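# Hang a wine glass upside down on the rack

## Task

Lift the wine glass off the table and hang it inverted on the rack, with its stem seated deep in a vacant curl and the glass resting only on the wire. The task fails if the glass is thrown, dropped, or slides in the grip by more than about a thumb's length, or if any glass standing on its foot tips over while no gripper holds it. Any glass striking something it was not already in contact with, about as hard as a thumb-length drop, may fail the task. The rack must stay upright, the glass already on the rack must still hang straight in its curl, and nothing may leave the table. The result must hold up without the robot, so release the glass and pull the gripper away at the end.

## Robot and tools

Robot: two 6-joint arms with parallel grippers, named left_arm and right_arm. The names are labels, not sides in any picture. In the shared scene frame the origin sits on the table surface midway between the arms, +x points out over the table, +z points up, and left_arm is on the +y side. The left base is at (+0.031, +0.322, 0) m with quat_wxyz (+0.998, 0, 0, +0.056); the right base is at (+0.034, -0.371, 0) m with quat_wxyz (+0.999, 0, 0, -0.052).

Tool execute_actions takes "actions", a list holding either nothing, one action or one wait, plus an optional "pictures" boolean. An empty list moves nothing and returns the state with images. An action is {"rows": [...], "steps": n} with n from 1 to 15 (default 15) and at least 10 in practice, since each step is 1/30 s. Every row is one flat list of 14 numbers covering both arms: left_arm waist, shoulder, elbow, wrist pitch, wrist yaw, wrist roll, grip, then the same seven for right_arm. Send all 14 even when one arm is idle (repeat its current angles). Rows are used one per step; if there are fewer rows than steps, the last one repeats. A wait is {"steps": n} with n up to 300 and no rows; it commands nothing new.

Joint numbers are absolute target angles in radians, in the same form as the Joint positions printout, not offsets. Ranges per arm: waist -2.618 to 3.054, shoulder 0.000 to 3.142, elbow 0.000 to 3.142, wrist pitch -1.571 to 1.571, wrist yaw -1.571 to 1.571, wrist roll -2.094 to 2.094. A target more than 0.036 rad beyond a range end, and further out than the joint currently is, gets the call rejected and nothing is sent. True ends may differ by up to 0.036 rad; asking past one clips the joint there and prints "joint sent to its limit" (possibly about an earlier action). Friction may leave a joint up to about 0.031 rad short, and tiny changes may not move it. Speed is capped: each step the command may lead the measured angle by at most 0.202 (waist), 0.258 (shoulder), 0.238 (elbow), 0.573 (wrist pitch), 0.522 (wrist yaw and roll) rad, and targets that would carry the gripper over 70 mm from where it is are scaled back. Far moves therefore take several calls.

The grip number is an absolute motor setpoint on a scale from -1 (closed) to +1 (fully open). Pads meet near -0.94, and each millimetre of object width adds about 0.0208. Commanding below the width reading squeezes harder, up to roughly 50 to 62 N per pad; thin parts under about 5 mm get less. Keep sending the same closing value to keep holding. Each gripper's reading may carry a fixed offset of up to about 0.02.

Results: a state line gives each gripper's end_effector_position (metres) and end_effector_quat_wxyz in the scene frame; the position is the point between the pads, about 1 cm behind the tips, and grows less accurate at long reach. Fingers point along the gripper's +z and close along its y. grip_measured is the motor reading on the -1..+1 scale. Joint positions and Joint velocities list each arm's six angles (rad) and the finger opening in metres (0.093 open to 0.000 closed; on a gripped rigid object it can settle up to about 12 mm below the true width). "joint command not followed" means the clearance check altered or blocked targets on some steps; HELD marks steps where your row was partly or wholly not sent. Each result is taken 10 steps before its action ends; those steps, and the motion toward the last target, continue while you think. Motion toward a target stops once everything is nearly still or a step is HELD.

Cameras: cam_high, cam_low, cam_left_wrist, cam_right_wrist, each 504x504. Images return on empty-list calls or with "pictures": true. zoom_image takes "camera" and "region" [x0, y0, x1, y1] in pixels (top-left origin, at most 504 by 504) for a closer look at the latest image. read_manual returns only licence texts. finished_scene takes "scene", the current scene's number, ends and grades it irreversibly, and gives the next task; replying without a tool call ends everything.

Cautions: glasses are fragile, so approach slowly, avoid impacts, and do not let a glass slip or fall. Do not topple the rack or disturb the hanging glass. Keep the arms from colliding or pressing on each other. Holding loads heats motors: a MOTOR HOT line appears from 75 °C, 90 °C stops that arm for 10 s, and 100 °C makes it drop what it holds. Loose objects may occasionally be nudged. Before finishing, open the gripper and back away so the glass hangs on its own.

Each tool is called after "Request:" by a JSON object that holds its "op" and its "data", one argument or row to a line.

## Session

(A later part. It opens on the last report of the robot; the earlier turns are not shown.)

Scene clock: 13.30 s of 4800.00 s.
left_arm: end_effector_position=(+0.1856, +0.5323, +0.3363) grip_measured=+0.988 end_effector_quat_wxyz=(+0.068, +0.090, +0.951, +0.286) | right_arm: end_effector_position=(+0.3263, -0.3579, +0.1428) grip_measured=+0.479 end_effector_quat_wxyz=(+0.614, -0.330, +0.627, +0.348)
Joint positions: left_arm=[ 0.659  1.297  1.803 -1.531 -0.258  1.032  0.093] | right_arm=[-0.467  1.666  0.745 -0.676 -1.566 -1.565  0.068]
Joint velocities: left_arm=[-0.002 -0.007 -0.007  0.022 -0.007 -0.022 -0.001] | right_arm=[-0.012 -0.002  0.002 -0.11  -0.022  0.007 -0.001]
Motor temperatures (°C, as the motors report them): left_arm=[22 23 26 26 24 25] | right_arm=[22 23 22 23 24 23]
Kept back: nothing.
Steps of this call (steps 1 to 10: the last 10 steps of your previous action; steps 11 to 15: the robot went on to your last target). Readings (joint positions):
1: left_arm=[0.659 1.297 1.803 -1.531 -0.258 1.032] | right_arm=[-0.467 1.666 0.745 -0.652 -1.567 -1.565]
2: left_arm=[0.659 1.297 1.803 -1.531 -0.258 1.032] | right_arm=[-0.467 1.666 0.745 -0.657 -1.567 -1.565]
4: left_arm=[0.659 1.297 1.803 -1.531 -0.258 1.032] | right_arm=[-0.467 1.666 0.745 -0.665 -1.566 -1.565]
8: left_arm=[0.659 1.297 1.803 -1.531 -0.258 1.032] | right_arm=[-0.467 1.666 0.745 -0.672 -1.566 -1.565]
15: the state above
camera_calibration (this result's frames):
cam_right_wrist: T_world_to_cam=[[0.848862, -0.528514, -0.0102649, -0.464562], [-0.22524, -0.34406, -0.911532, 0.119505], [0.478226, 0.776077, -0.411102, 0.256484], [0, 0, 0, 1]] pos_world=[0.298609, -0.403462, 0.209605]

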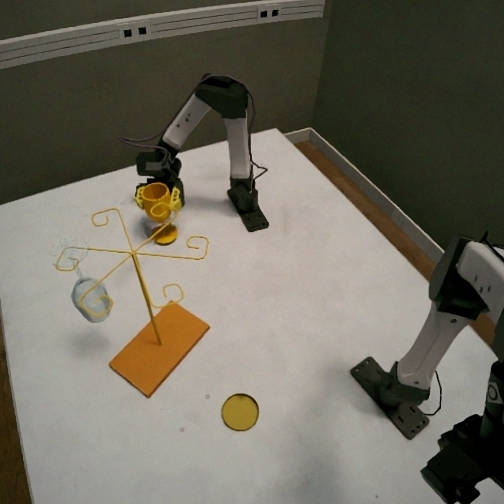

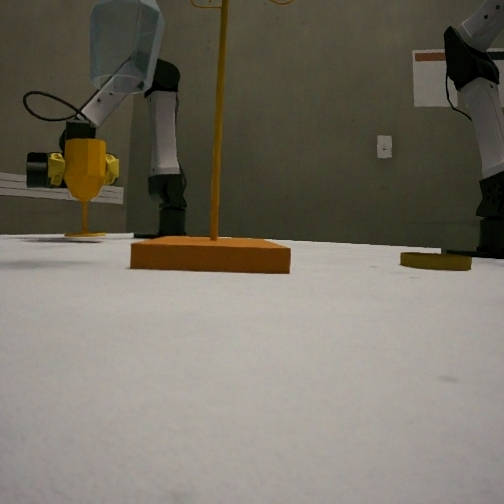

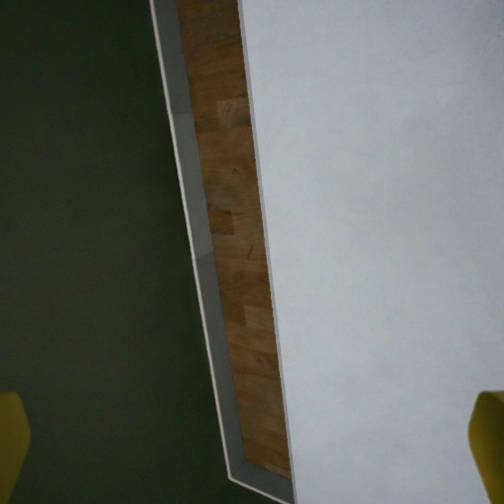

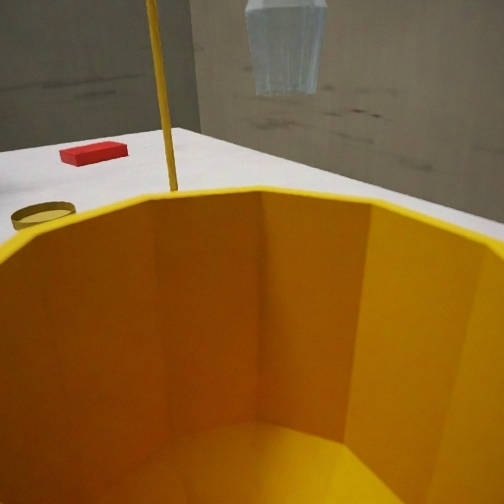

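Request:
{"op": "execute_actions", "data": {
  "actions": [
    {"rows":[[0.659,1.297,1.803,-1.531,-0.258,1.032,1,-0.46,1.6,0.95,-0.92,-1.57,-1.57,0.1]]}
  ]
}}

Request:
{"op": "execute_actions", "data": {
  "actions": [
    {"rows":[[0.659,1.297,1.803,-1.531,-0.258,1.032,1,-0.46,1.75,1.3,-1.12,-1.57,1.57,0.1]]}
  ]
}}

Request:
{"op": "execute_actions", "data": {
  "actions": [
    {"steps":40}
  ]
}}

Request:
{"op": "execute_actions", "data": {
  "actions": [
    {"rows":[[0.659,1.297,1.803,-1.531,-0.258,1.032,1,-0.15,1.966,1.6,-1.18,-1.57,1.57,0.1]]}
  ]
}}

Request:
{"op": "execute_actions", "data": {
  "actions": [
    {"rows":[[0.659,1.297,1.803,-1.531,-0.258,1.032,1,0.08,1.966,1.6,-1.18,-1.57,1.57,0.1]]}
  ]
}}

Request:
{"op": "execute_actions", "data": {
  "actions": [
    {"steps":25}
  ],
  "pictures": true
}}

Request:
{"op": "zoom_image", "data": {
  "camera": "cam_high",
  "region": [60,130,230,300]
}}

Scene clock: 15.03 s of 4800.00 s.
left_arm: end_effector_position=(+0.1856, +0.5323, +0.3363) grip_measured=+0.988 end_effector_quat_wxyz=(+0.068, +0.090, +0.951, +0.286) | right_arm: end_effector_position=(+0.3478, -0.3711, +0.1911) grip_measured=+0.479 end_effector_quat_wxyz=(+0.624, -0.358, +0.616, +0.321)
Joint positions: left_arm=[ 0.659  1.297  1.803 -1.531 -0.258  1.032  0.093] | right_arm=[-0.465  1.621  0.931 -0.824 -1.556 -1.566  0.068]
Joint velocities: left_arm=[-0.007 -0.002 -0.007  0.022 -0.066 -0.022  0.   ] | right_arm=[ 0.022 -0.403  0.569 -0.315 -0.139 -0.007  0.   ]
Motor temperatures (°C, as the motors report them): left_arm=[22 23 26 26 24 25] | right_arm=[22 23 22 23 24 23]
Steps of this call (steps 1 to 15: the robot went on to your last target; steps 16 to 47: nothing new was sent; steps 48 to 52: the first 5 steps of this action). Readings (joint positions):
48: left_arm=[0.659 1.297 1.803 -1.531 -0.258 1.032] | right_arm=[-0.467 1.664 0.774 -0.729 -1.554 -1.566]
49: left_arm=[0.659 1.297 1.803 -1.531 -0.258 1.032] | right_arm=[-0.466 1.660 0.821 -0.777 -1.549 -1.566]
51: left_arm=[0.659 1.297 1.803 -1.531 -0.258 1.032] | right_arm=[-0.465 1.635 0.906 -0.814 -1.552 -1.566]
52: the state above

Scene clock: 15.53 s of 4800.00 s.
left_arm: end_effector_position=(+0.1856, +0.5323, +0.3363) grip_measured=+0.988 end_effector_quat_wxyz=(+0.068, +0.090, +0.951, +0.286) | right_arm: end_effector_position=(+0.3895, -0.3969, +0.2319) grip_measured=+0.479 end_effector_quat_wxyz=(+0.525, -0.196, +0.686, +0.465)
Joint positions: left_arm=[ 0.659  1.297  1.803 -1.531 -0.258  1.032  0.093] | right_arm=[-0.463  1.75   1.251 -1.031 -1.554 -1.084  0.068]
Joint velocities: left_arm=[-0.012 -0.002 -0.007 -0.007 -0.095  0.051 -0.001] | right_arm=[-0.017  0.076  0.989 -0.168 -0.051  2.733  0.001]
Motor temperatures (°C, as the motors report them): left_arm=[22 23 26 26 24 25] | right_arm=[22 23 22 23 24 23]
Steps of this call (steps 1 to 10: the last 10 steps of your previous action; steps 11 to 15: the first 5 steps of this action). Readings (joint positions):
11: left_arm=[0.659 1.297 1.803 -1.531 -0.258 1.032] | right_arm=[-0.465 1.627 0.987 -0.953 -1.555 -1.485]
12: left_arm=[0.659 1.297 1.803 -1.531 -0.258 1.032] | right_arm=[-0.463 1.671 1.060 -1.000 -1.554 -1.383]
14: left_arm=[0.659 1.297 1.803 -1.531 -0.258 1.032] | right_arm=[-0.463 1.740 1.207 -1.029 -1.553 -1.183]
15: the state above

Scene clock: 16.87 s of 4800.00 s.
left_arm: end_effector_position=(+0.1856, +0.5323, +0.3363) grip_measured=+0.988 end_effector_quat_wxyz=(+0.068, +0.090, +0.951, +0.286) | right_arm: end_effector_position=(+0.3892, -0.3967, +0.2430) grip_measured=+0.480 end_effector_quat_wxyz=(-0.332, +0.620, +0.349, +0.620)
Joint positions: left_arm=[ 0.659  1.297  1.803 -1.531 -0.258  1.032  0.093] | right_arm=[-0.463  1.75   1.292 -1.108 -1.559  1.554  0.068]
Joint velocities: left_arm=[ 0.002  0.007 -0.017 -0.066 -0.051 -0.007 -0.001] | right_arm=[-0.007 -0.007 -0.012 -0.007 -0.066  0.022 -0.001]
Motor temperatures (°C, as the motors report them): left_arm=[22 23 26 26 24 25] | right_arm=[22 23 22 23 24 23]
Kept back: nothing.
Steps of this call (steps 1 to 10: the last 10 steps of your previous action; steps 11 to 40: the robot went on to your last target). Readings (joint positions):
1: left_arm=[0.659 1.297 1.803 -1.531 -0.258 1.032] | right_arm=[-0.463 1.751 1.275 -1.037 -1.555 -0.985]
2: left_arm=[0.659 1.297 1.803 -1.531 -0.258 1.032] | right_arm=[-0.463 1.750 1.288 -1.045 -1.559 -0.886]
4: left_arm=[0.659 1.297 1.803 -1.531 -0.258 1.032] | right_arm=[-0.463 1.750 1.292 -1.063 -1.560 -0.688]
8: left_arm=[0.659 1.297 1.803 -1.531 -0.258 1.032] | right_arm=[-0.463 1.750 1.292 -1.088 -1.560 -0.292]
40: the state above

Scene clock: 17.03 s of 4800.00 s.
left_arm: end_effector_position=(+0.1856, +0.5323, +0.3363) grip_measured=+0.988 end_effector_quat_wxyz=(+0.068, +0.090, +0.951, +0.286) | right_arm: end_effector_position=(+0.4399, -0.3302, +0.2441) grip_measured=+0.480 end_effector_quat_wxyz=(-0.395, +0.568, +0.429, +0.581)
Joint positions: left_arm=[ 0.659  1.297  1.803 -1.531 -0.258  1.032  0.093] | right_arm=[-0.223  1.956  1.564 -1.14  -1.558  1.56   0.068]
Joint velocities: left_arm=[-0.017  0.007  0.007 -0.007  0.037 -0.037 -0.   ] | right_arm=[ 1.629  0.559  0.53   0.037 -0.007 -0.007  0.001]
Motor temperatures (°C, as the motors report them): left_arm=[22 23 26 26 24 25] | right_arm=[22 23 22 23 24 23]
Steps of this call (steps 1 to 5: the first 5 steps of this action). Readings (joint positions):
1: left_arm=[0.659 1.297 1.803 -1.531 -0.258 1.032] | right_arm=[-0.442 1.779 1.332 -1.143 -1.555 1.556]
2: left_arm=[0.659 1.297 1.803 -1.531 -0.258 1.032] | right_arm=[-0.398 1.833 1.409 -1.156 -1.556 1.559]
4: left_arm=[0.659 1.297 1.803 -1.531 -0.258 1.032] | right_arm=[-0.281 1.930 1.536 -1.145 -1.558 1.559]
5: the state above

Scene clock: 17.53 s of 4800.00 s.
left_arm: end_effector_position=(+0.1856, +0.5323, +0.3363) grip_measured=+0.988 end_effector_quat_wxyz=(+0.068, +0.090, +0.951, +0.286) | right_arm: end_effector_position=(+0.4151, -0.2200, +0.2419) grip_measured=+0.480 end_effector_quat_wxyz=(+0.479, -0.510, -0.497, -0.514)
Joint positions: left_arm=[ 0.659  1.297  1.803 -1.531 -0.258  1.032  0.093] | right_arm=[ 0.056  1.972  1.579 -1.164 -1.558  1.562  0.068]
Joint velocities: left_arm=[ 0.002  0.002 -0.007 -0.007 -0.066 -0.022 -0.001] | right_arm=[ 1.223  0.007  0.022 -0.125 -0.022 -0.037  0.001]
Motor temperatures (°C, as the motors report them): left_arm=[22 23 26 26 24 25] | right_arm=[22 23 23 23 24 23]
Steps of this call (steps 1 to 10: the last 10 steps of your previous action; steps 11 to 15: the first 5 steps of this action). Readings (joint positions):
11: left_arm=[0.659 1.297 1.803 -1.531 -0.258 1.032] | right_arm=[-0.131 1.972 1.575 -1.164 -1.558 1.562]
12: left_arm=[0.659 1.297 1.803 -1.531 -0.258 1.032] | right_arm=[-0.097 1.972 1.576 -1.164 -1.558 1.562]
14: left_arm=[0.659 1.297 1.803 -1.531 -0.258 1.032] | right_arm=[0.009 1.972 1.579 -1.164 -1.558 1.562]
15: the state above

Scene clock: 18.37 s of 4800.00 s.
left_arm: end_effector_position=(+0.1856, +0.5323, +0.3363) grip_measured=+0.988 end_effector_quat_wxyz=(+0.068, +0.090, +0.951, +0.286) | right_arm: end_effector_position=(+0.4107, -0.2101, +0.2420) grip_measured=+0.480 end_effector_quat_wxyz=(+0.487, -0.504, -0.502, -0.506)
Joint positions: left_arm=[ 0.659  1.297  1.803 -1.531 -0.258  1.032  0.093] | right_arm=[ 0.082  1.972  1.579 -1.169 -1.558  1.562  0.068]
Joint velocities: left_arm=[-0.007 -0.007 -0.012 -0.007  0.051 -0.051  0.   ] | right_arm=[ 0.012 -0.002  0.002  0.066  0.051  0.007 -0.001]
Motor temperatures (°C, as the motors report them): left_arm=[22 23 26 26 24 25] | right_arm=[22 24 23 23 24 23]
Kept back: nothing.
Steps of this call (steps 1 to 10: the last 10 steps of your previous action; steps 11 to 25: the robot went on to your last target). Readings (joint positions):
1: left_arm=[0.659 1.297 1.803 -1.531 -0.258 1.032] | right_arm=[0.090 1.972 1.579 -1.165 -1.558 1.562]
2: left_arm=[0.659 1.297 1.803 -1.531 -0.258 1.032] | right_arm=[0.109 1.972 1.579 -1.167 -1.558 1.562]
4: left_arm=[0.659 1.297 1.803 -1.531 -0.258 1.032] | right_arm=[0.112 1.972 1.579 -1.169 -1.558 1.562]
8: left_arm=[0.659 1.297 1.803 -1.531 -0.258 1.032] | right_arm=[0.086 1.972 1.579 -1.169 -1.558 1.562]
25: the state above
camera_calibration (this result's frames):
cam_right_wrist: T_world_to_cam=[[-0.998655, 0.034229, -0.0389338, 0.426894], [-0.0492794, -0.393653, 0.917937, -0.245635], [0.0160937, 0.918621, 0.394811, 0.166853], [0, 0, 0, 1]] pos_world=[0.41153, -0.264582, 0.176223]

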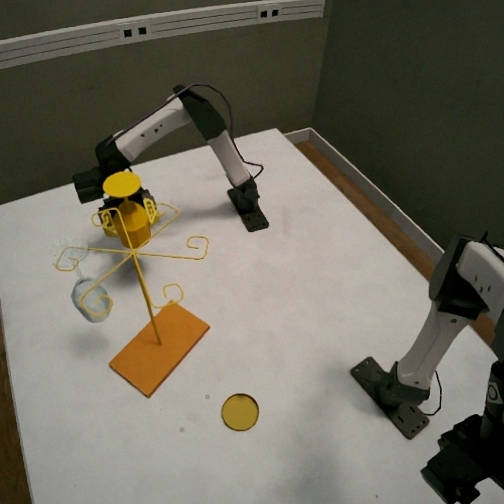

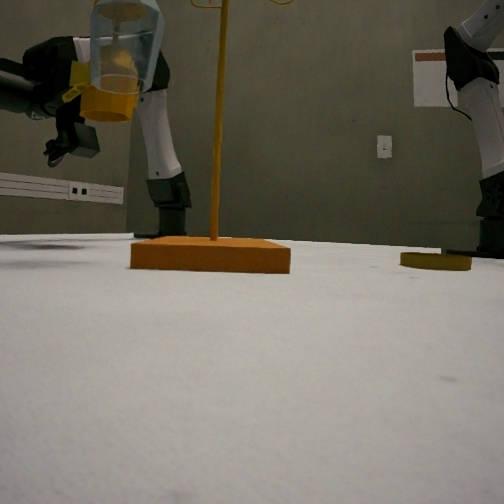

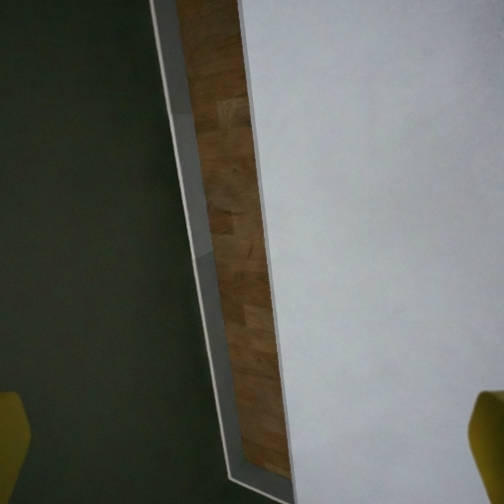

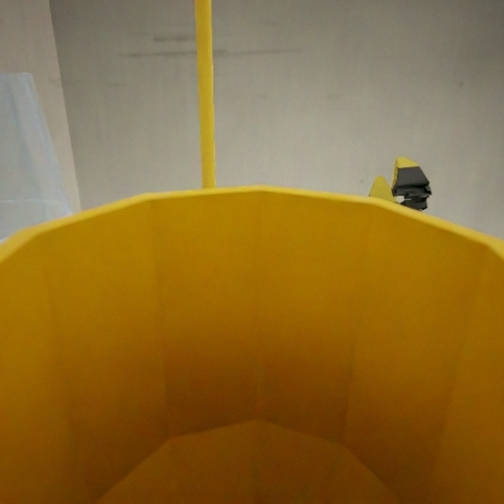

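Region (60, 130, 230, 300) of cam_high's 504x504 image, scaled by 2.965, with more detail than that image has.

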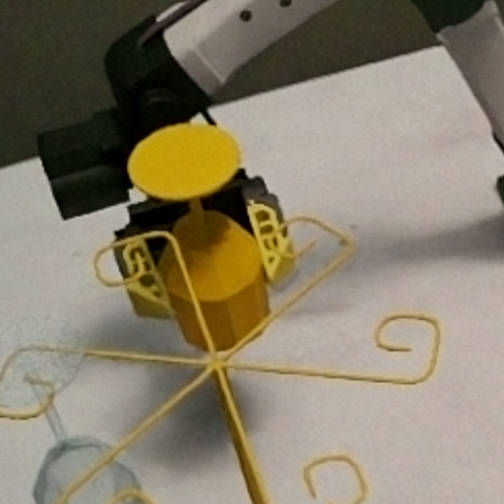

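Request:
{"op": "execute_actions", "data": {
  "actions": [
    {"rows":[[0.659,1.297,1.803,-1.531,-0.258,1.032,1,0.1,1.91,1.665,-1.31,-1.57,1.57,0.1]]}
  ]
}}

Request:
{"op": "execute_actions", "data": {
  "actions": [
    {"rows":[[0.659,1.297,1.803,-1.531,-0.258,1.032,1,0.18,1.965,1.735,-1.33,-1.57,1.57,0.1]]}
  ]
}}

Request:
{"op": "execute_actions", "data": {
  "actions": [
    {"rows":[[0.659,1.297,1.803,-1.531,-0.258,1.032,1,0.25,2.02,1.81,-1.35,-1.57,1.57,0.1]]}
  ]
}}

Request:
{"op": "execute_actions", "data": {
  "actions": [
    {"steps":25}
  ],
  "pictures": true
}}

Request:
{"op": "zoom_image", "data": {
  "camera": "cam_high",
  "region": [60,130,230,300]
}}

Scene clock: 19.27 s of 4800.00 s.
left_arm: end_effector_position=(+0.1856, +0.5323, +0.3363) grip_measured=+0.988 end_effector_quat_wxyz=(+0.068, +0.090, +0.951, +0.286) | right_arm: end_effector_position=(+0.4042, -0.2066, +0.2676) grip_measured=+0.480 end_effector_quat_wxyz=(+0.486, -0.501, -0.508, -0.505)
Joint positions: left_arm=[ 0.659  1.297  1.803 -1.531 -0.258  1.032  0.093] | right_arm=[ 0.091  1.939  1.638 -1.253 -1.553  1.563  0.068]
Joint velocities: left_arm=[-0.032 -0.007 -0.012  0.022 -0.037  0.007  0.   ] | right_arm=[ 0.037 -0.335  0.203 -0.359 -0.037  0.022 -0.001]
Motor temperatures (°C, as the motors report them): left_arm=[22 23 26 26 24 25] | right_arm=[22 24 23 23 24 23]
Steps of this call (steps 1 to 15: the robot went on to your last target; steps 16 to 22: nothing new was sent; steps 23 to 27: the first 5 steps of this action). Readings (joint positions):
23: left_arm=[0.659 1.297 1.803 -1.531 -0.258 1.032] | right_arm=[0.083 1.971 1.590 -1.190 -1.554 1.563]
24: left_arm=[0.659 1.297 1.803 -1.531 -0.258 1.032] | right_arm=[0.085 1.968 1.604 -1.214 -1.552 1.563]
26: left_arm=[0.659 1.297 1.803 -1.531 -0.258 1.032] | right_arm=[0.090 1.950 1.630 -1.243 -1.552 1.563]
27: the state above

Scene clock: 19.77 s of 4800.00 s.
left_arm: end_effector_position=(+0.1856, +0.5323, +0.3363) grip_measured=+0.988 end_effector_quat_wxyz=(+0.068, +0.090, +0.951, +0.286) | right_arm: end_effector_position=(+0.3938, -0.1768, +0.2817) grip_measured=+0.480 end_effector_quat_wxyz=(+0.506, -0.479, -0.528, -0.486)
Joint positions: left_arm=[ 0.659  1.297  1.803 -1.531 -0.258  1.032  0.093] | right_arm=[ 0.173  1.952  1.712 -1.308 -1.555  1.564  0.068]
Joint velocities: left_arm=[ 0.002  0.007  0.002 -0.022  0.037 -0.066 -0.   ] | right_arm=[ 0.369  0.046  0.032 -0.081 -0.066 -0.022 -0.   ]
Motor temperatures (°C, as the motors report them): left_arm=[22 23 26 26 24 25] | right_arm=[22 24 23 23 24 23]
Steps of this call (steps 1 to 10: the last 10 steps of your previous action; steps 11 to 15: the first 5 steps of this action). Readings (joint positions):
11: left_arm=[0.659 1.297 1.803 -1.531 -0.258 1.032] | right_arm=[0.102 1.924 1.663 -1.304 -1.555 1.564]
12: left_arm=[0.659 1.297 1.803 -1.531 -0.258 1.032] | right_arm=[0.117 1.936 1.685 -1.307 -1.555 1.564]
14: left_arm=[0.659 1.297 1.803 -1.531 -0.258 1.032] | right_arm=[0.157 1.950 1.709 -1.307 -1.555 1.564]
15: the state above

Scene clock: 20.27 s of 4800.00 s.
left_arm: end_effector_position=(+0.1856, +0.5323, +0.3363) grip_measured=+0.988 end_effector_quat_wxyz=(+0.068, +0.090, +0.951, +0.286) | right_arm: end_effector_position=(+0.3923, -0.1508, +0.2811) grip_measured=+0.480 end_effector_quat_wxyz=(+0.523, -0.462, -0.543, -0.467)
Joint positions: left_arm=[ 0.659  1.297  1.803 -1.531 -0.258  1.032  0.093] | right_arm=[ 0.241  2.007  1.786 -1.333 -1.554  1.565  0.068]
Joint velocities: left_arm=[-0.017  0.007 -0.007 -0.007  0.022  0.022  0.001] | right_arm=[ 0.266  0.11   0.017  0.037 -0.066  0.007  0.   ]
Motor temperatures (°C, as the motors report them): left_arm=[22 23 26 27 24 25] | right_arm=[22 24 23 23 24 23]
Steps of this call (steps 1 to 10: the last 10 steps of your previous action; steps 11 to 15: the first 5 steps of this action). Readings (joint positions):
11: left_arm=[0.659 1.297 1.803 -1.531 -0.258 1.032] | right_arm=[0.192 1.964 1.728 -1.329 -1.554 1.565]
12: left_arm=[0.659 1.297 1.803 -1.531 -0.258 1.032] | right_arm=[0.202 1.980 1.756 -1.333 -1.554 1.565]
14: left_arm=[0.659 1.297 1.803 -1.531 -0.258 1.032] | right_arm=[0.230 2.002 1.784 -1.333 -1.554 1.565]
15: the state above

Scene clock: 21.10 s of 4800.00 s.
left_arm: end_effector_position=(+0.1856, +0.5323, +0.3363) grip_measured=+0.988 end_effector_quat_wxyz=(+0.068, +0.090, +0.951, +0.286) | right_arm: end_effector_position=(+0.3905, -0.1466, +0.2787) grip_measured=+0.480 end_effector_quat_wxyz=(+0.529, -0.462, -0.543, -0.461)
Joint positions: left_arm=[ 0.659  1.297  1.803 -1.531 -0.258  1.032  0.093] | right_arm=[ 0.253  2.013  1.786 -1.337 -1.554  1.565  0.068]
Joint velocities: left_arm=[-0.002 -0.022 -0.002 -0.051  0.007  0.022  0.   ] | right_arm=[-0.002 -0.002 -0.017  0.022  0.051 -0.007 -0.002]
Motor temperatures (°C, as the motors report them): left_arm=[22 23 26 27 24 25] | right_arm=[22 24 23 23 24 23]
Kept back: nothing.
Steps of this call (steps 1 to 10: the last 10 steps of your previous action; steps 11 to 25: the robot went on to your last target). Readings (joint positions):
1: left_arm=[0.659 1.297 1.803 -1.531 -0.258 1.032] | right_arm=[0.249 2.010 1.786 -1.333 -1.554 1.565]
2: left_arm=[0.659 1.297 1.803 -1.531 -0.258 1.032] | right_arm=[0.252 2.012 1.786 -1.334 -1.554 1.565]
4: left_arm=[0.659 1.297 1.803 -1.531 -0.258 1.032] | right_arm=[0.253 2.013 1.786 -1.336 -1.554 1.565]
8: left_arm=[0.659 1.297 1.803 -1.531 -0.258 1.032] | right_arm=[0.253 2.013 1.786 -1.337 -1.554 1.565]
25: the state above
camera_calibration (this result's frames):
cam_right_wrist: T_world_to_cam=[[-0.99015, -0.135813, -0.0340185, 0.376352], [0.0223007, -0.392858, 0.919329, -0.283602], [-0.138221, 0.909515, 0.392017, 0.154089], [0, 0, 0, 1]] pos_world=[0.400268, -0.200448, 0.213121]

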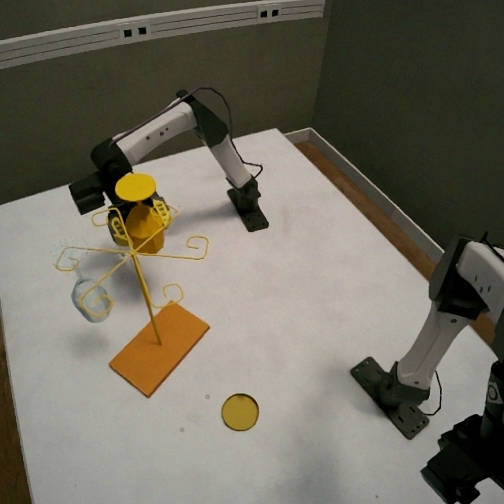

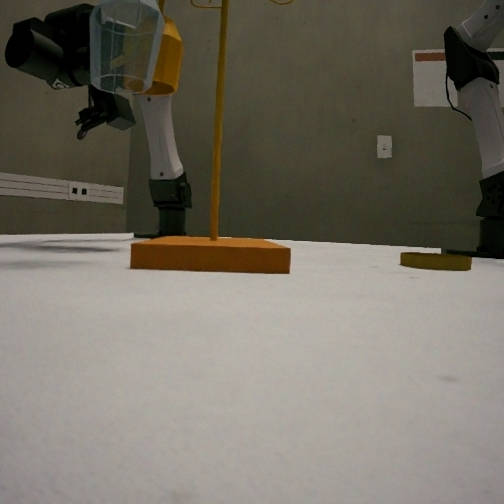

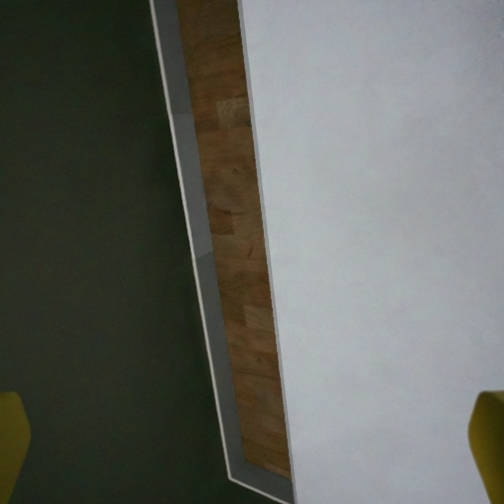

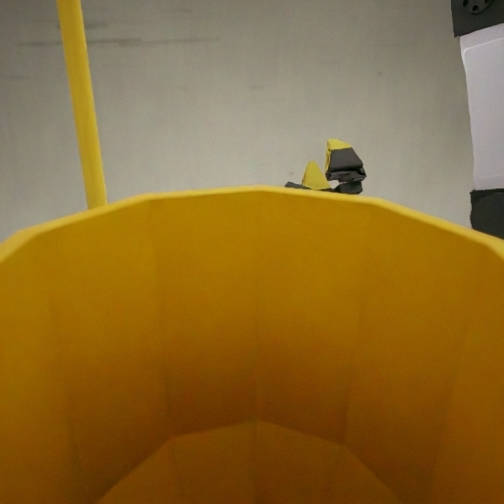

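Region (60, 130, 230, 300) of cam_high's 504x504 image, scaled by 2.965, with more detail than that image has.

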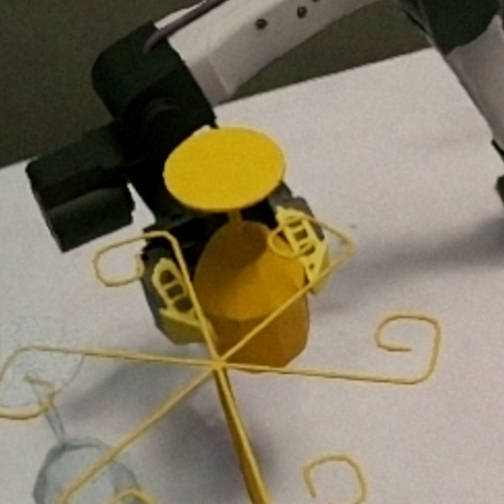

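Request:
{"op": "execute_actions", "data": {
  "actions": [
    {"rows":[[0.659,1.297,1.803,-1.531,-0.258,1.032,1,0.29,2.12,1.89,-1.34,-1.57,1.57,0.1]]}
  ]
}}

Request:
{"op": "execute_actions", "data": {
  "actions": [
    {"rows":[[0.659,1.297,1.803,-1.531,-0.258,1.032,1,0.345,2.2,2.025,-1.385,-1.57,1.57,0.1]]}
  ]
}}

Request:
{"op": "execute_actions", "data": {
  "actions": [
    {"steps":25}
  ],
  "pictures": true
}}

Request:
{"op": "zoom_image", "data": {
  "camera": "cam_high",
  "region": [60,130,230,300]
}}

Request:
{"op": "zoom_image", "data": {
  "camera": "cam_low",
  "region": [140,0,300,80]
}}

Scene clock: 21.73 s of 4800.00 s.
left_arm: end_effector_position=(+0.1856, +0.5323, +0.3363) grip_measured=+0.988 end_effector_quat_wxyz=(+0.068, +0.090, +0.951, +0.286) | right_arm: end_effector_position=(+0.4037, -0.1331, +0.2670) grip_measured=+0.480 end_effector_quat_wxyz=(+0.538, -0.456, -0.547, -0.452)
Joint positions: left_arm=[ 0.659  1.297  1.803 -1.531 -0.258  1.032  0.093] | right_arm=[ 0.281  2.102  1.869 -1.34  -1.558  1.565  0.068]
Joint velocities: left_arm=[ 0.012  0.007  0.012 -0.037 -0.022 -0.022 -0.001] | right_arm=[ 0.144  0.32  -0.017 -0.037  0.022 -0.007  0.001]
Motor temperatures (°C, as the motors report them): left_arm=[22 23 26 27 24 25] | right_arm=[22 24 23 23 24 23]
Steps of this call (steps 1 to 14: the robot went on to your last target; steps 15 to 19: the first 5 steps of this action). Readings (joint positions):
15: left_arm=[0.659 1.297 1.803 -1.531 -0.258 1.032] | right_arm=[0.256 2.028 1.806 -1.349 -1.554 1.565]
16: left_arm=[0.659 1.297 1.803 -1.531 -0.258 1.032] | right_arm=[0.262 2.051 1.839 -1.348 -1.556 1.565]
18: left_arm=[0.659 1.297 1.803 -1.531 -0.258 1.032] | right_arm=[0.276 2.089 1.868 -1.341 -1.558 1.565]
19: the state above

Scene clock: 22.23 s of 4800.00 s.
left_arm: end_effector_position=(+0.1856, +0.5323, +0.3363) grip_measured=+0.988 end_effector_quat_wxyz=(+0.068, +0.090, +0.951, +0.286) | right_arm: end_effector_position=(+0.4105, -0.1093, +0.2644) grip_measured=+0.480 end_effector_quat_wxyz=(+0.545, -0.437, -0.563, -0.441)
Joint positions: left_arm=[ 0.659  1.297  1.803 -1.531 -0.258  1.032  0.093] | right_arm=[ 0.334  2.189  1.998 -1.364 -1.554  1.567  0.068]
Joint velocities: left_arm=[ 0.017  0.012 -0.007 -0.037  0.007 -0.037  0.001] | right_arm=[ 0.281  0.061  0.105  0.007 -0.022 -0.051  0.001]
Motor temperatures (°C, as the motors report them): left_arm=[22 23 26 27 24 25] | right_arm=[22 24 23 23 24 23]
Steps of this call (steps 1 to 10: the last 10 steps of your previous action; steps 11 to 15: the first 5 steps of this action). Readings (joint positions):
11: left_arm=[0.659 1.297 1.803 -1.531 -0.258 1.032] | right_arm=[0.292 2.138 1.898 -1.360 -1.554 1.566]
12: left_arm=[0.659 1.297 1.803 -1.531 -0.258 1.032] | right_arm=[0.300 2.161 1.944 -1.365 -1.554 1.567]
14: left_arm=[0.659 1.297 1.803 -1.531 -0.258 1.032] | right_arm=[0.324 2.185 1.991 -1.364 -1.554 1.567]
15: the state above

Scene clock: 23.07 s of 4800.00 s.
left_arm: end_effector_position=(+0.1856, +0.5323, +0.3363) grip_measured=+0.988 end_effector_quat_wxyz=(+0.068, +0.090, +0.951, +0.286) | right_arm: end_effector_position=(+0.4065, -0.1040, +0.2647) grip_measured=+0.480 end_effector_quat_wxyz=(+0.550, -0.435, -0.565, -0.436)
Joint positions: left_arm=[ 0.659  1.297  1.803 -1.531 -0.258  1.032  0.093] | right_arm=[ 0.348  2.19   2.002 -1.373 -1.554  1.567  0.068]
Joint velocities: left_arm=[ 0.002 -0.012 -0.017 -0.022  0.007 -0.022 -0.   ] | right_arm=[-0.022 -0.012  0.012  0.037  0.022 -0.051  0.001]
Motor temperatures (°C, as the motors report them): left_arm=[22 23 26 27 24 25] | right_arm=[22 25 23 23 24 23]
Kept back: nothing.
Steps of this call (steps 1 to 10: the last 10 steps of your previous action; steps 11 to 25: the robot went on to your last target). Readings (joint positions):
1: left_arm=[0.659 1.297 1.803 -1.531 -0.258 1.032] | right_arm=[0.341 2.190 2.000 -1.365 -1.554 1.567]
2: left_arm=[0.659 1.297 1.803 -1.531 -0.258 1.032] | right_arm=[0.346 2.190 2.001 -1.366 -1.554 1.567]
4: left_arm=[0.659 1.297 1.803 -1.531 -0.258 1.032] | right_arm=[0.348 2.190 2.002 -1.369 -1.554 1.567]
8: left_arm=[0.659 1.297 1.803 -1.531 -0.258 1.032] | right_arm=[0.348 2.190 2.002 -1.371 -1.554 1.567]
25: the state above
camera_calibration (this result's frames):
cam_right_wrist: T_world_to_cam=[[-0.972687, -0.229442, -0.0351624, 0.381008], [0.058576, -0.389206, 0.919286, -0.268682], [-0.224609, 0.892118, 0.392015, 0.156314], [0, 0, 0, 1]] pos_world=[0.421449, -0.156603, 0.199115]

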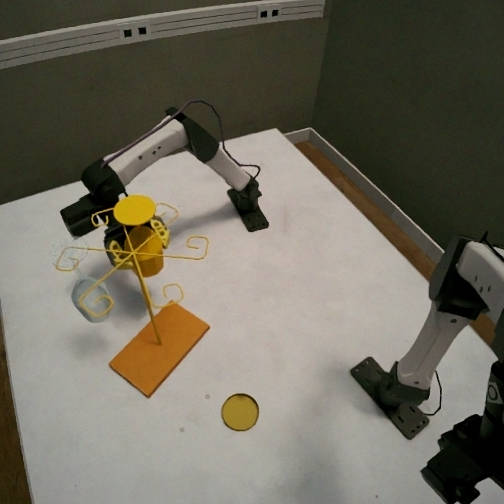

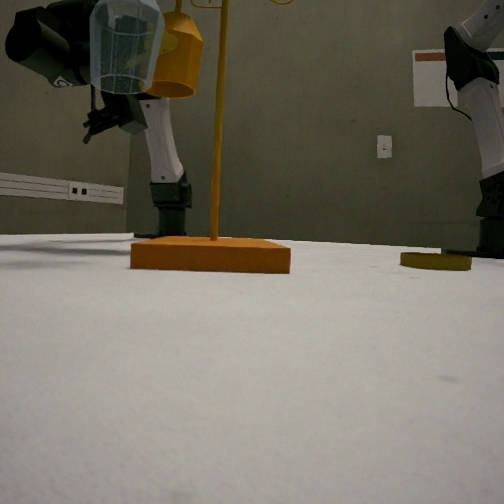

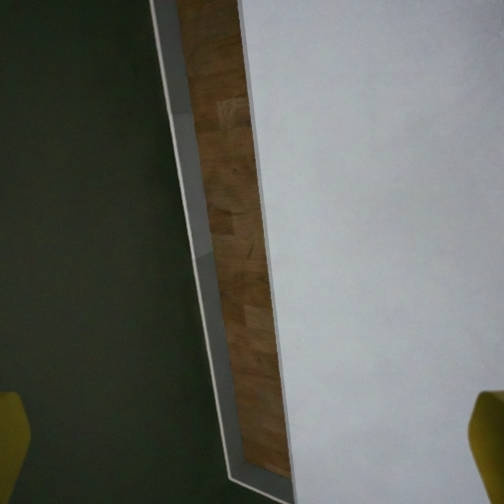

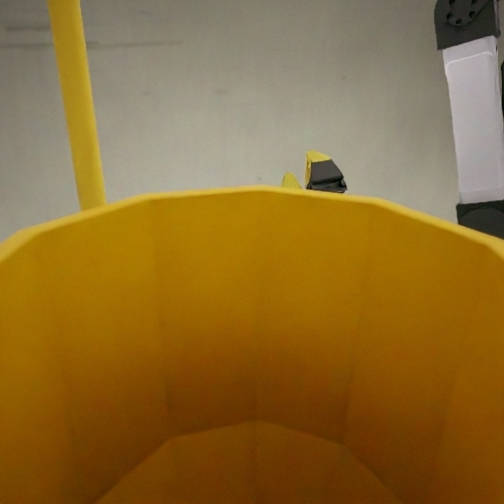

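Region (60, 130, 230, 300) of cam_high's 504x504 image, scaled by 2.965, with more detail than that image has.

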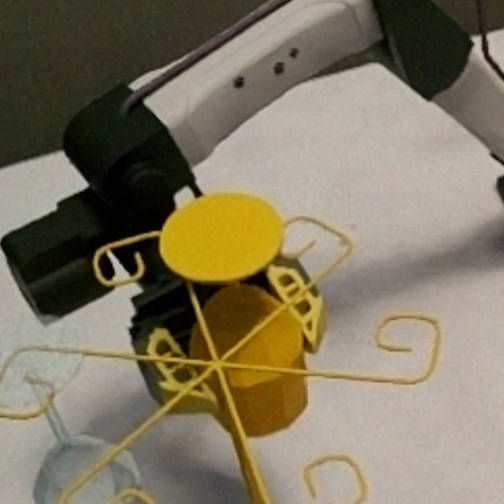

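Region (140, 0, 300, 80) of cam_low's 504x504 image, scaled by 3.150, with more detail than that image has.

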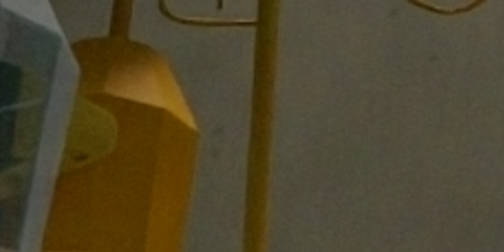

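Request:
{"op": "execute_actions", "data": {
  "actions": [
    {"rows":[[0.659,1.297,1.803,-1.531,-0.258,1.032,1,0.42,2.2,2.025,-1.385,-1.57,1.57,0.1]]}
  ]
}}

Request:
{"op": "execute_actions", "data": {
  "actions": [
    {"rows":[[0.659,1.297,1.803,-1.531,-0.258,1.032,1,0.415,2.12,1.91,-1.34,-1.57,1.57,0.1]]}
  ]
}}

Request:
{"op": "execute_actions", "data": {
  "actions": [
    {"steps":25}
  ],
  "pictures": true
}}

Request:
{"op": "zoom_image", "data": {
  "camera": "cam_high",
  "region": [60,130,230,300]
}}

Request:
{"op": "zoom_image", "data": {
  "camera": "cam_low",
  "region": [140,0,300,80]
}}

Scene clock: 24.10 s of 4800.00 s.
left_arm: end_effector_position=(+0.1856, +0.5323, +0.3363) grip_measured=+0.988 end_effector_quat_wxyz=(+0.068, +0.090, +0.951, +0.286) | right_arm: end_effector_position=(+0.3900, -0.0823, +0.2647) grip_measured=+0.480 end_effector_quat_wxyz=(+0.562, -0.418, -0.577, -0.419)
Joint positions: left_arm=[ 0.659  1.297  1.803 -1.531 -0.258  1.032  0.093] | right_arm=[ 0.408  2.19   2.002 -1.373 -1.554  1.567  0.068]
Joint velocities: left_arm=[-0.007 -0.012  0.012 -0.022 -0.051  0.037  0.   ] | right_arm=[ 0.364 -0.012 -0.017 -0.095  0.022 -0.037  0.001]
Motor temperatures (°C, as the motors report them): left_arm=[22 23 26 27 24 25] | right_arm=[22 25 23 23 24 23]
Steps of this call (steps 1 to 15: the robot went on to your last target; steps 16 to 26: nothing new was sent; steps 27 to 31: the first 5 steps of this action). Readings (joint positions):
27: left_arm=[0.659 1.297 1.803 -1.531 -0.258 1.032] | right_arm=[0.354 2.190 2.002 -1.373 -1.554 1.567]
28: left_arm=[0.659 1.297 1.803 -1.531 -0.258 1.032] | right_arm=[0.363 2.190 2.002 -1.373 -1.554 1.567]
30: left_arm=[0.659 1.297 1.803 -1.531 -0.258 1.032] | right_arm=[0.394 2.190 2.002 -1.373 -1.554 1.567]
31: the state above

Scene clock: 24.60 s of 4800.00 s.
left_arm: end_effector_position=(+0.1856, +0.5323, +0.3363) grip_measured=+0.988 end_effector_quat_wxyz=(+0.068, +0.090, +0.951, +0.286) | right_arm: end_effector_position=(+0.3755, -0.0801, +0.2633) grip_measured=+0.480 end_effector_quat_wxyz=(+0.570, -0.418, -0.577, -0.410)
Joint positions: left_arm=[ 0.659  1.297  1.803 -1.531 -0.258  1.032  0.093] | right_arm=[ 0.423  2.147  1.926 -1.359 -1.556  1.567  0.068]
Joint velocities: left_arm=[ 0.012 -0.012 -0.012 -0.095  0.037  0.022 -0.   ] | right_arm=[-0.017 -0.071 -0.056 -0.007  0.037 -0.066 -0.   ]
Motor temperatures (°C, as the motors report them): left_arm=[22 23 26 27 24 25] | right_arm=[22 25 23 23 24 23]
Steps of this call (steps 1 to 10: the last 10 steps of your previous action; steps 11 to 15: the first 5 steps of this action). Readings (joint positions):
11: left_arm=[0.659 1.297 1.803 -1.531 -0.258 1.032] | right_arm=[0.426 2.181 1.984 -1.362 -1.556 1.567]
12: left_arm=[0.659 1.297 1.803 -1.531 -0.258 1.032] | right_arm=[0.425 2.167 1.957 -1.359 -1.556 1.567]
14: left_arm=[0.659 1.297 1.803 -1.531 -0.258 1.032] | right_arm=[0.424 2.150 1.930 -1.359 -1.556 1.567]
15: the state above

Scene clock: 25.43 s of 4800.00 s.
left_arm: end_effector_position=(+0.1856, +0.5323, +0.3363) grip_measured=+0.988 end_effector_quat_wxyz=(+0.068, +0.090, +0.951, +0.286) | right_arm: end_effector_position=(+0.3751, -0.0802, +0.2648) grip_measured=+0.480 end_effector_quat_wxyz=(+0.568, -0.416, -0.578, -0.412)
Joint positions: left_arm=[ 0.659  1.297  1.803 -1.531 -0.258  1.032  0.093] | right_arm=[ 0.423  2.142  1.925 -1.354 -1.556  1.567  0.068]
Joint velocities: left_arm=[-0.002 -0.017 -0.002  0.051 -0.037  0.051 -0.001] | right_arm=[ 0.002  0.002  0.012 -0.081 -0.051 -0.066 -0.001]
Motor temperatures (°C, as the motors report them): left_arm=[22 23 26 27 24 25] | right_arm=[22 25 23 23 24 23]
Kept back: nothing.
Steps of this call (steps 1 to 10: the last 10 steps of your previous action; steps 11 to 15: the robot went on to your last target; steps 16 to 25: nothing new was sent). Readings (joint positions):
1: left_arm=[0.659 1.297 1.803 -1.531 -0.258 1.032] | right_arm=[0.423 2.145 1.925 -1.358 -1.556 1.567]
2: left_arm=[0.659 1.297 1.803 -1.531 -0.258 1.032] | right_arm=[0.423 2.144 1.925 -1.358 -1.556 1.567]
4: left_arm=[0.659 1.297 1.803 -1.531 -0.258 1.032] | right_arm=[0.423 2.142 1.925 -1.356 -1.556 1.567]
8: left_arm=[0.659 1.297 1.803 -1.531 -0.258 1.032] | right_arm=[0.423 2.142 1.925 -1.355 -1.556 1.567]
25: the state above
All arms were judged still, so your last target was given up. Only a new action makes them travel on or press farther. Fingers that are still opening or closing keep moving.
camera_calibration (this result's frames):
cam_right_wrist: T_world_to_cam=[[-0.953012, -0.301881, -0.0252295, 0.340082], [0.09673, -0.382173, 0.919014, -0.271355], [-0.287075, 0.873391, 0.393417, 0.149559], [0, 0, 0, 1]] pos_world=[0.393285, -0.131663, 0.19912]

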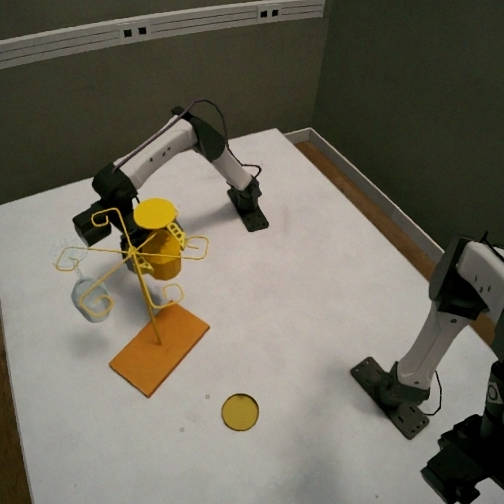

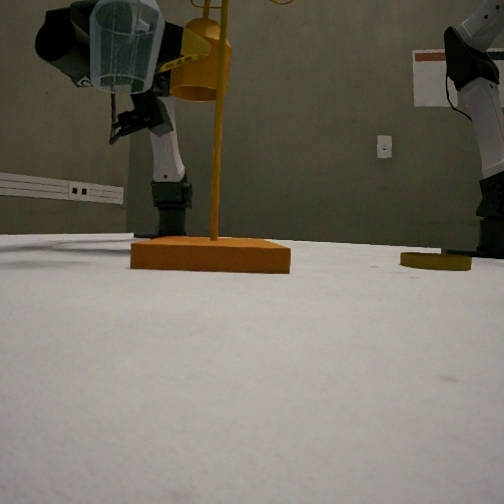

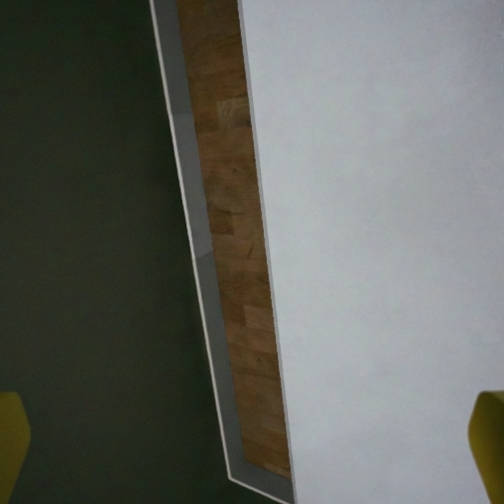

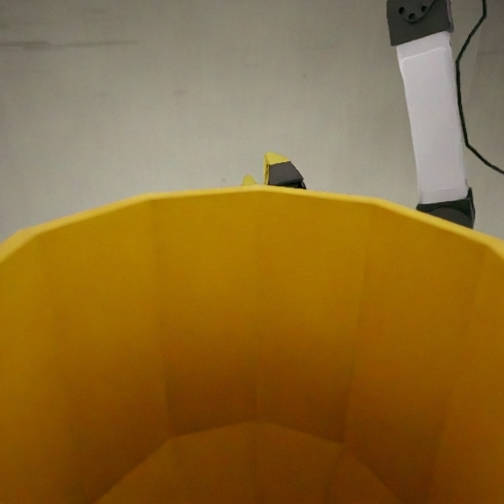

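Region (60, 130, 230, 300) of cam_high's 504x504 image, scaled by 2.965, with more detail than that image has.

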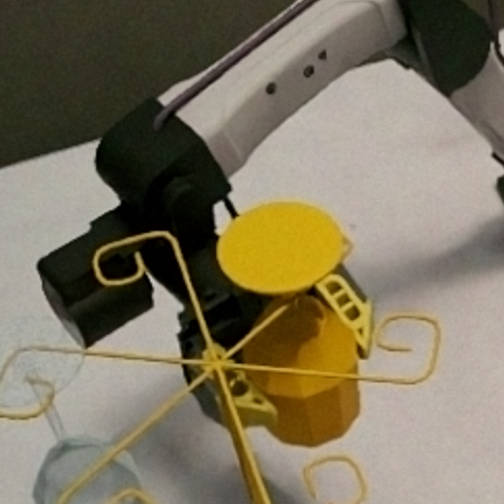

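Region (140, 0, 300, 80) of cam_low's 504x504 image, scaled by 3.150, with more detail than that image has.

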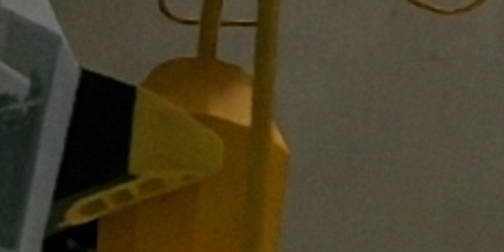

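Request:
{"op": "execute_actions", "data": {
  "actions": [
    {"rows":[[0.659,1.297,1.803,-1.531,-0.258,1.032,1,0.44,2.05,1.8,-1.3,-1.57,1.57,0.1]]}
  ]
}}

Request:
{"op": "execute_actions", "data": {
  "actions": [
    {"rows":[[0.659,1.297,1.803,-1.531,-0.258,1.032,1,0.43,1.98,1.685,-1.26,-1.57,1.57,0.1]]}
  ]
}}

Request:
{"op": "execute_actions", "data": {
  "actions": [
    {"steps":25}
  ],
  "pictures": true
}}

Request:
{"op": "zoom_image", "data": {
  "camera": "cam_high",
  "region": [60,130,230,300]
}}

Request:
{"op": "zoom_image", "data": {
  "camera": "cam_low",
  "region": [140,0,300,80]
}}

Scene clock: 26.37 s of 4800.00 s.
left_arm: end_effector_position=(+0.1856, +0.5323, +0.3363) grip_measured=+0.988 end_effector_quat_wxyz=(+0.068, +0.090, +0.951, +0.286) | right_arm: end_effector_position=(+0.3575, -0.0825, +0.2619) grip_measured=+0.480 end_effector_quat_wxyz=(+0.575, -0.421, -0.575, -0.402)
Joint positions: left_arm=[ 0.659  1.297  1.803 -1.531 -0.258  1.032  0.093] | right_arm=[ 0.432  2.079  1.816 -1.329 -1.555  1.571  0.068]
Joint velocities: left_arm=[-0.022  0.007  0.007 -0.022 -0.007  0.066 -0.002] | right_arm=[ 0.066 -0.11  -0.1    0.022 -0.022 -0.11  -0.   ]
Motor temperatures (°C, as the motors report them): left_arm=[22 23 26 27 24 25] | right_arm=[22 26 23 23 24 23]
Steps of this call (steps 1 to 23: nothing new was sent; steps 24 to 28: the first 5 steps of this action). Readings (joint positions):
24: left_arm=[0.659 1.297 1.803 -1.531 -0.258 1.032] | right_arm=[0.424 2.129 1.900 -1.334 -1.558 1.568]
25: left_arm=[0.659 1.297 1.803 -1.531 -0.258 1.032] | right_arm=[0.424 2.110 1.863 -1.330 -1.556 1.571]
27: left_arm=[0.659 1.297 1.803 -1.531 -0.258 1.032] | right_arm=[0.429 2.084 1.822 -1.330 -1.555 1.571]
28: the state above

Scene clock: 26.87 s of 4800.00 s.
left_arm: end_effector_position=(+0.1856, +0.5323, +0.3363) grip_measured=+0.988 end_effector_quat_wxyz=(+0.068, +0.090, +0.951, +0.286) | right_arm: end_effector_position=(+0.3400, -0.0874, +0.2603) grip_measured=+0.480 end_effector_quat_wxyz=(+0.576, -0.420, -0.575, -0.402)
Joint positions: left_arm=[ 0.659  1.297  1.803 -1.531 -0.258  1.032  0.093] | right_arm=[ 0.434  2.006  1.701 -1.288 -1.557  1.571  0.068]
Joint velocities: left_arm=[-0.032  0.007  0.007 -0.037 -0.022 -0.051  0.001] | right_arm=[-0.017 -0.115 -0.085 -0.007  0.022 -0.022 -0.001]
Motor temperatures (°C, as the motors report them): left_arm=[22 23 26 27 24 25] | right_arm=[22 26 23 23 24 23]
Steps of this call (steps 1 to 10: the last 10 steps of your previous action; steps 11 to 15: the first 5 steps of this action). Readings (joint positions):
11: left_arm=[0.659 1.297 1.803 -1.531 -0.258 1.032] | right_arm=[0.435 2.058 1.790 -1.295 -1.558 1.571]
12: left_arm=[0.659 1.297 1.803 -1.531 -0.258 1.032] | right_arm=[0.434 2.037 1.750 -1.288 -1.558 1.571]
14: left_arm=[0.659 1.297 1.803 -1.531 -0.258 1.032] | right_arm=[0.434 2.011 1.707 -1.288 -1.557 1.571]
15: the state above

Scene clock: 27.70 s of 4800.00 s.
left_arm: end_effector_position=(+0.1856, +0.5323, +0.3363) grip_measured=+0.988 end_effector_quat_wxyz=(+0.068, +0.090, +0.951, +0.286) | right_arm: end_effector_position=(+0.3403, -0.0873, +0.2614) grip_measured=+0.480 end_effector_quat_wxyz=(+0.573, -0.415, -0.578, -0.406)
Joint positions: left_arm=[ 0.659  1.297  1.803 -1.531 -0.258  1.032  0.093] | right_arm=[ 0.434  2.002  1.699 -1.274 -1.557  1.571  0.068]
Joint velocities: left_arm=[-0.017  0.012  0.017 -0.022  0.022 -0.022 -0.001] | right_arm=[ 0.007  0.007 -0.002 -0.037  0.007 -0.022 -0.001]
Motor temperatures (°C, as the motors report them): left_arm=[22 23 26 27 24 25] | right_arm=[22 26 23 23 24 23]
Kept back: nothing.
Steps of this call (steps 1 to 10: the last 10 steps of your previous action; steps 11 to 25: the robot went on to your last target). Readings (joint positions):
1: left_arm=[0.659 1.297 1.803 -1.531 -0.258 1.032] | right_arm=[0.434 2.004 1.699 -1.287 -1.557 1.571]
2: left_arm=[0.659 1.297 1.803 -1.531 -0.258 1.032] | right_arm=[0.434 2.002 1.699 -1.284 -1.557 1.571]
4: left_arm=[0.659 1.297 1.803 -1.531 -0.258 1.032] | right_arm=[0.434 2.002 1.699 -1.281 -1.557 1.571]
8: left_arm=[0.659 1.297 1.803 -1.531 -0.258 1.032] | right_arm=[0.434 2.002 1.699 -1.276 -1.557 1.571]
25: the state above
camera_calibration (this result's frames):
cam_right_wrist: T_world_to_cam=[[-0.949825, -0.312387, -0.0156808, 0.300183], [0.109557, -0.379233, 0.918792, -0.271615], [-0.292966, 0.870974, 0.39443, 0.14863], [0, 0, 0, 1]] pos_world=[0.358422, -0.138685, 0.195641]

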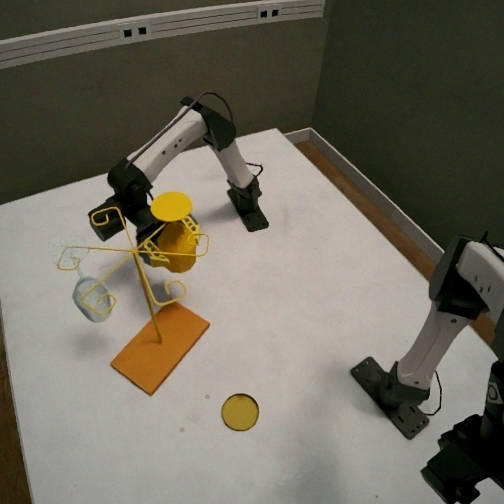

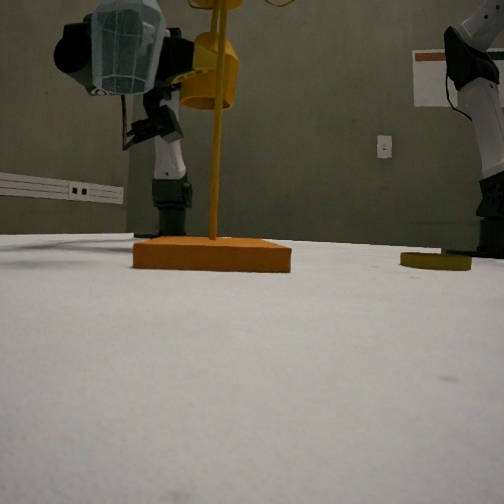

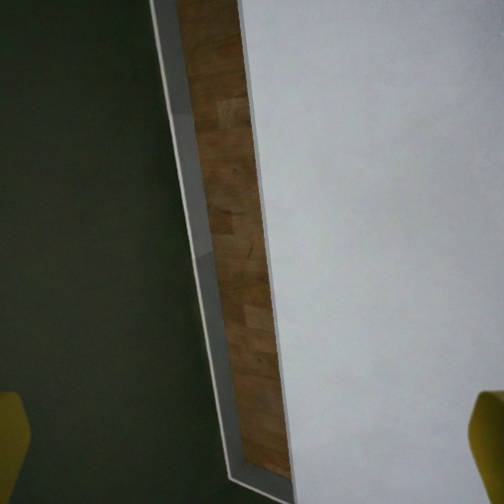

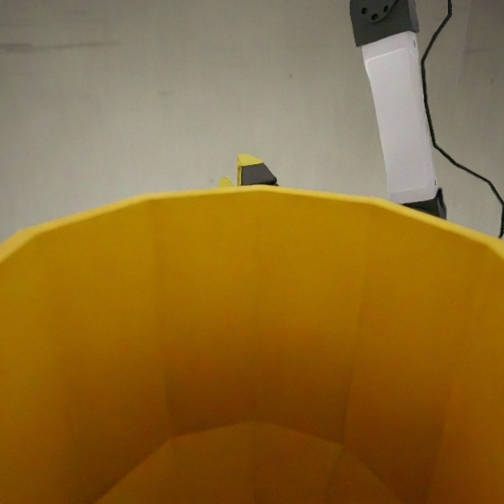

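Region (60, 130, 230, 300) of cam_high's 504x504 image, scaled by 2.965, with more detail than that image has.

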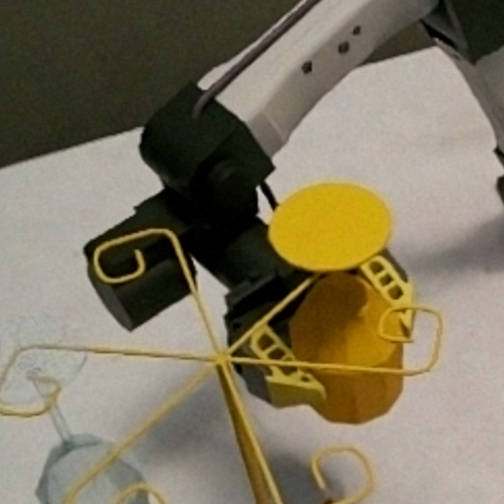

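Region (140, 0, 300, 80) of cam_low's 504x504 image, scaled by 3.150, with more detail than that image has.

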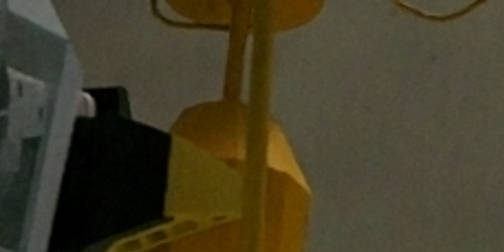

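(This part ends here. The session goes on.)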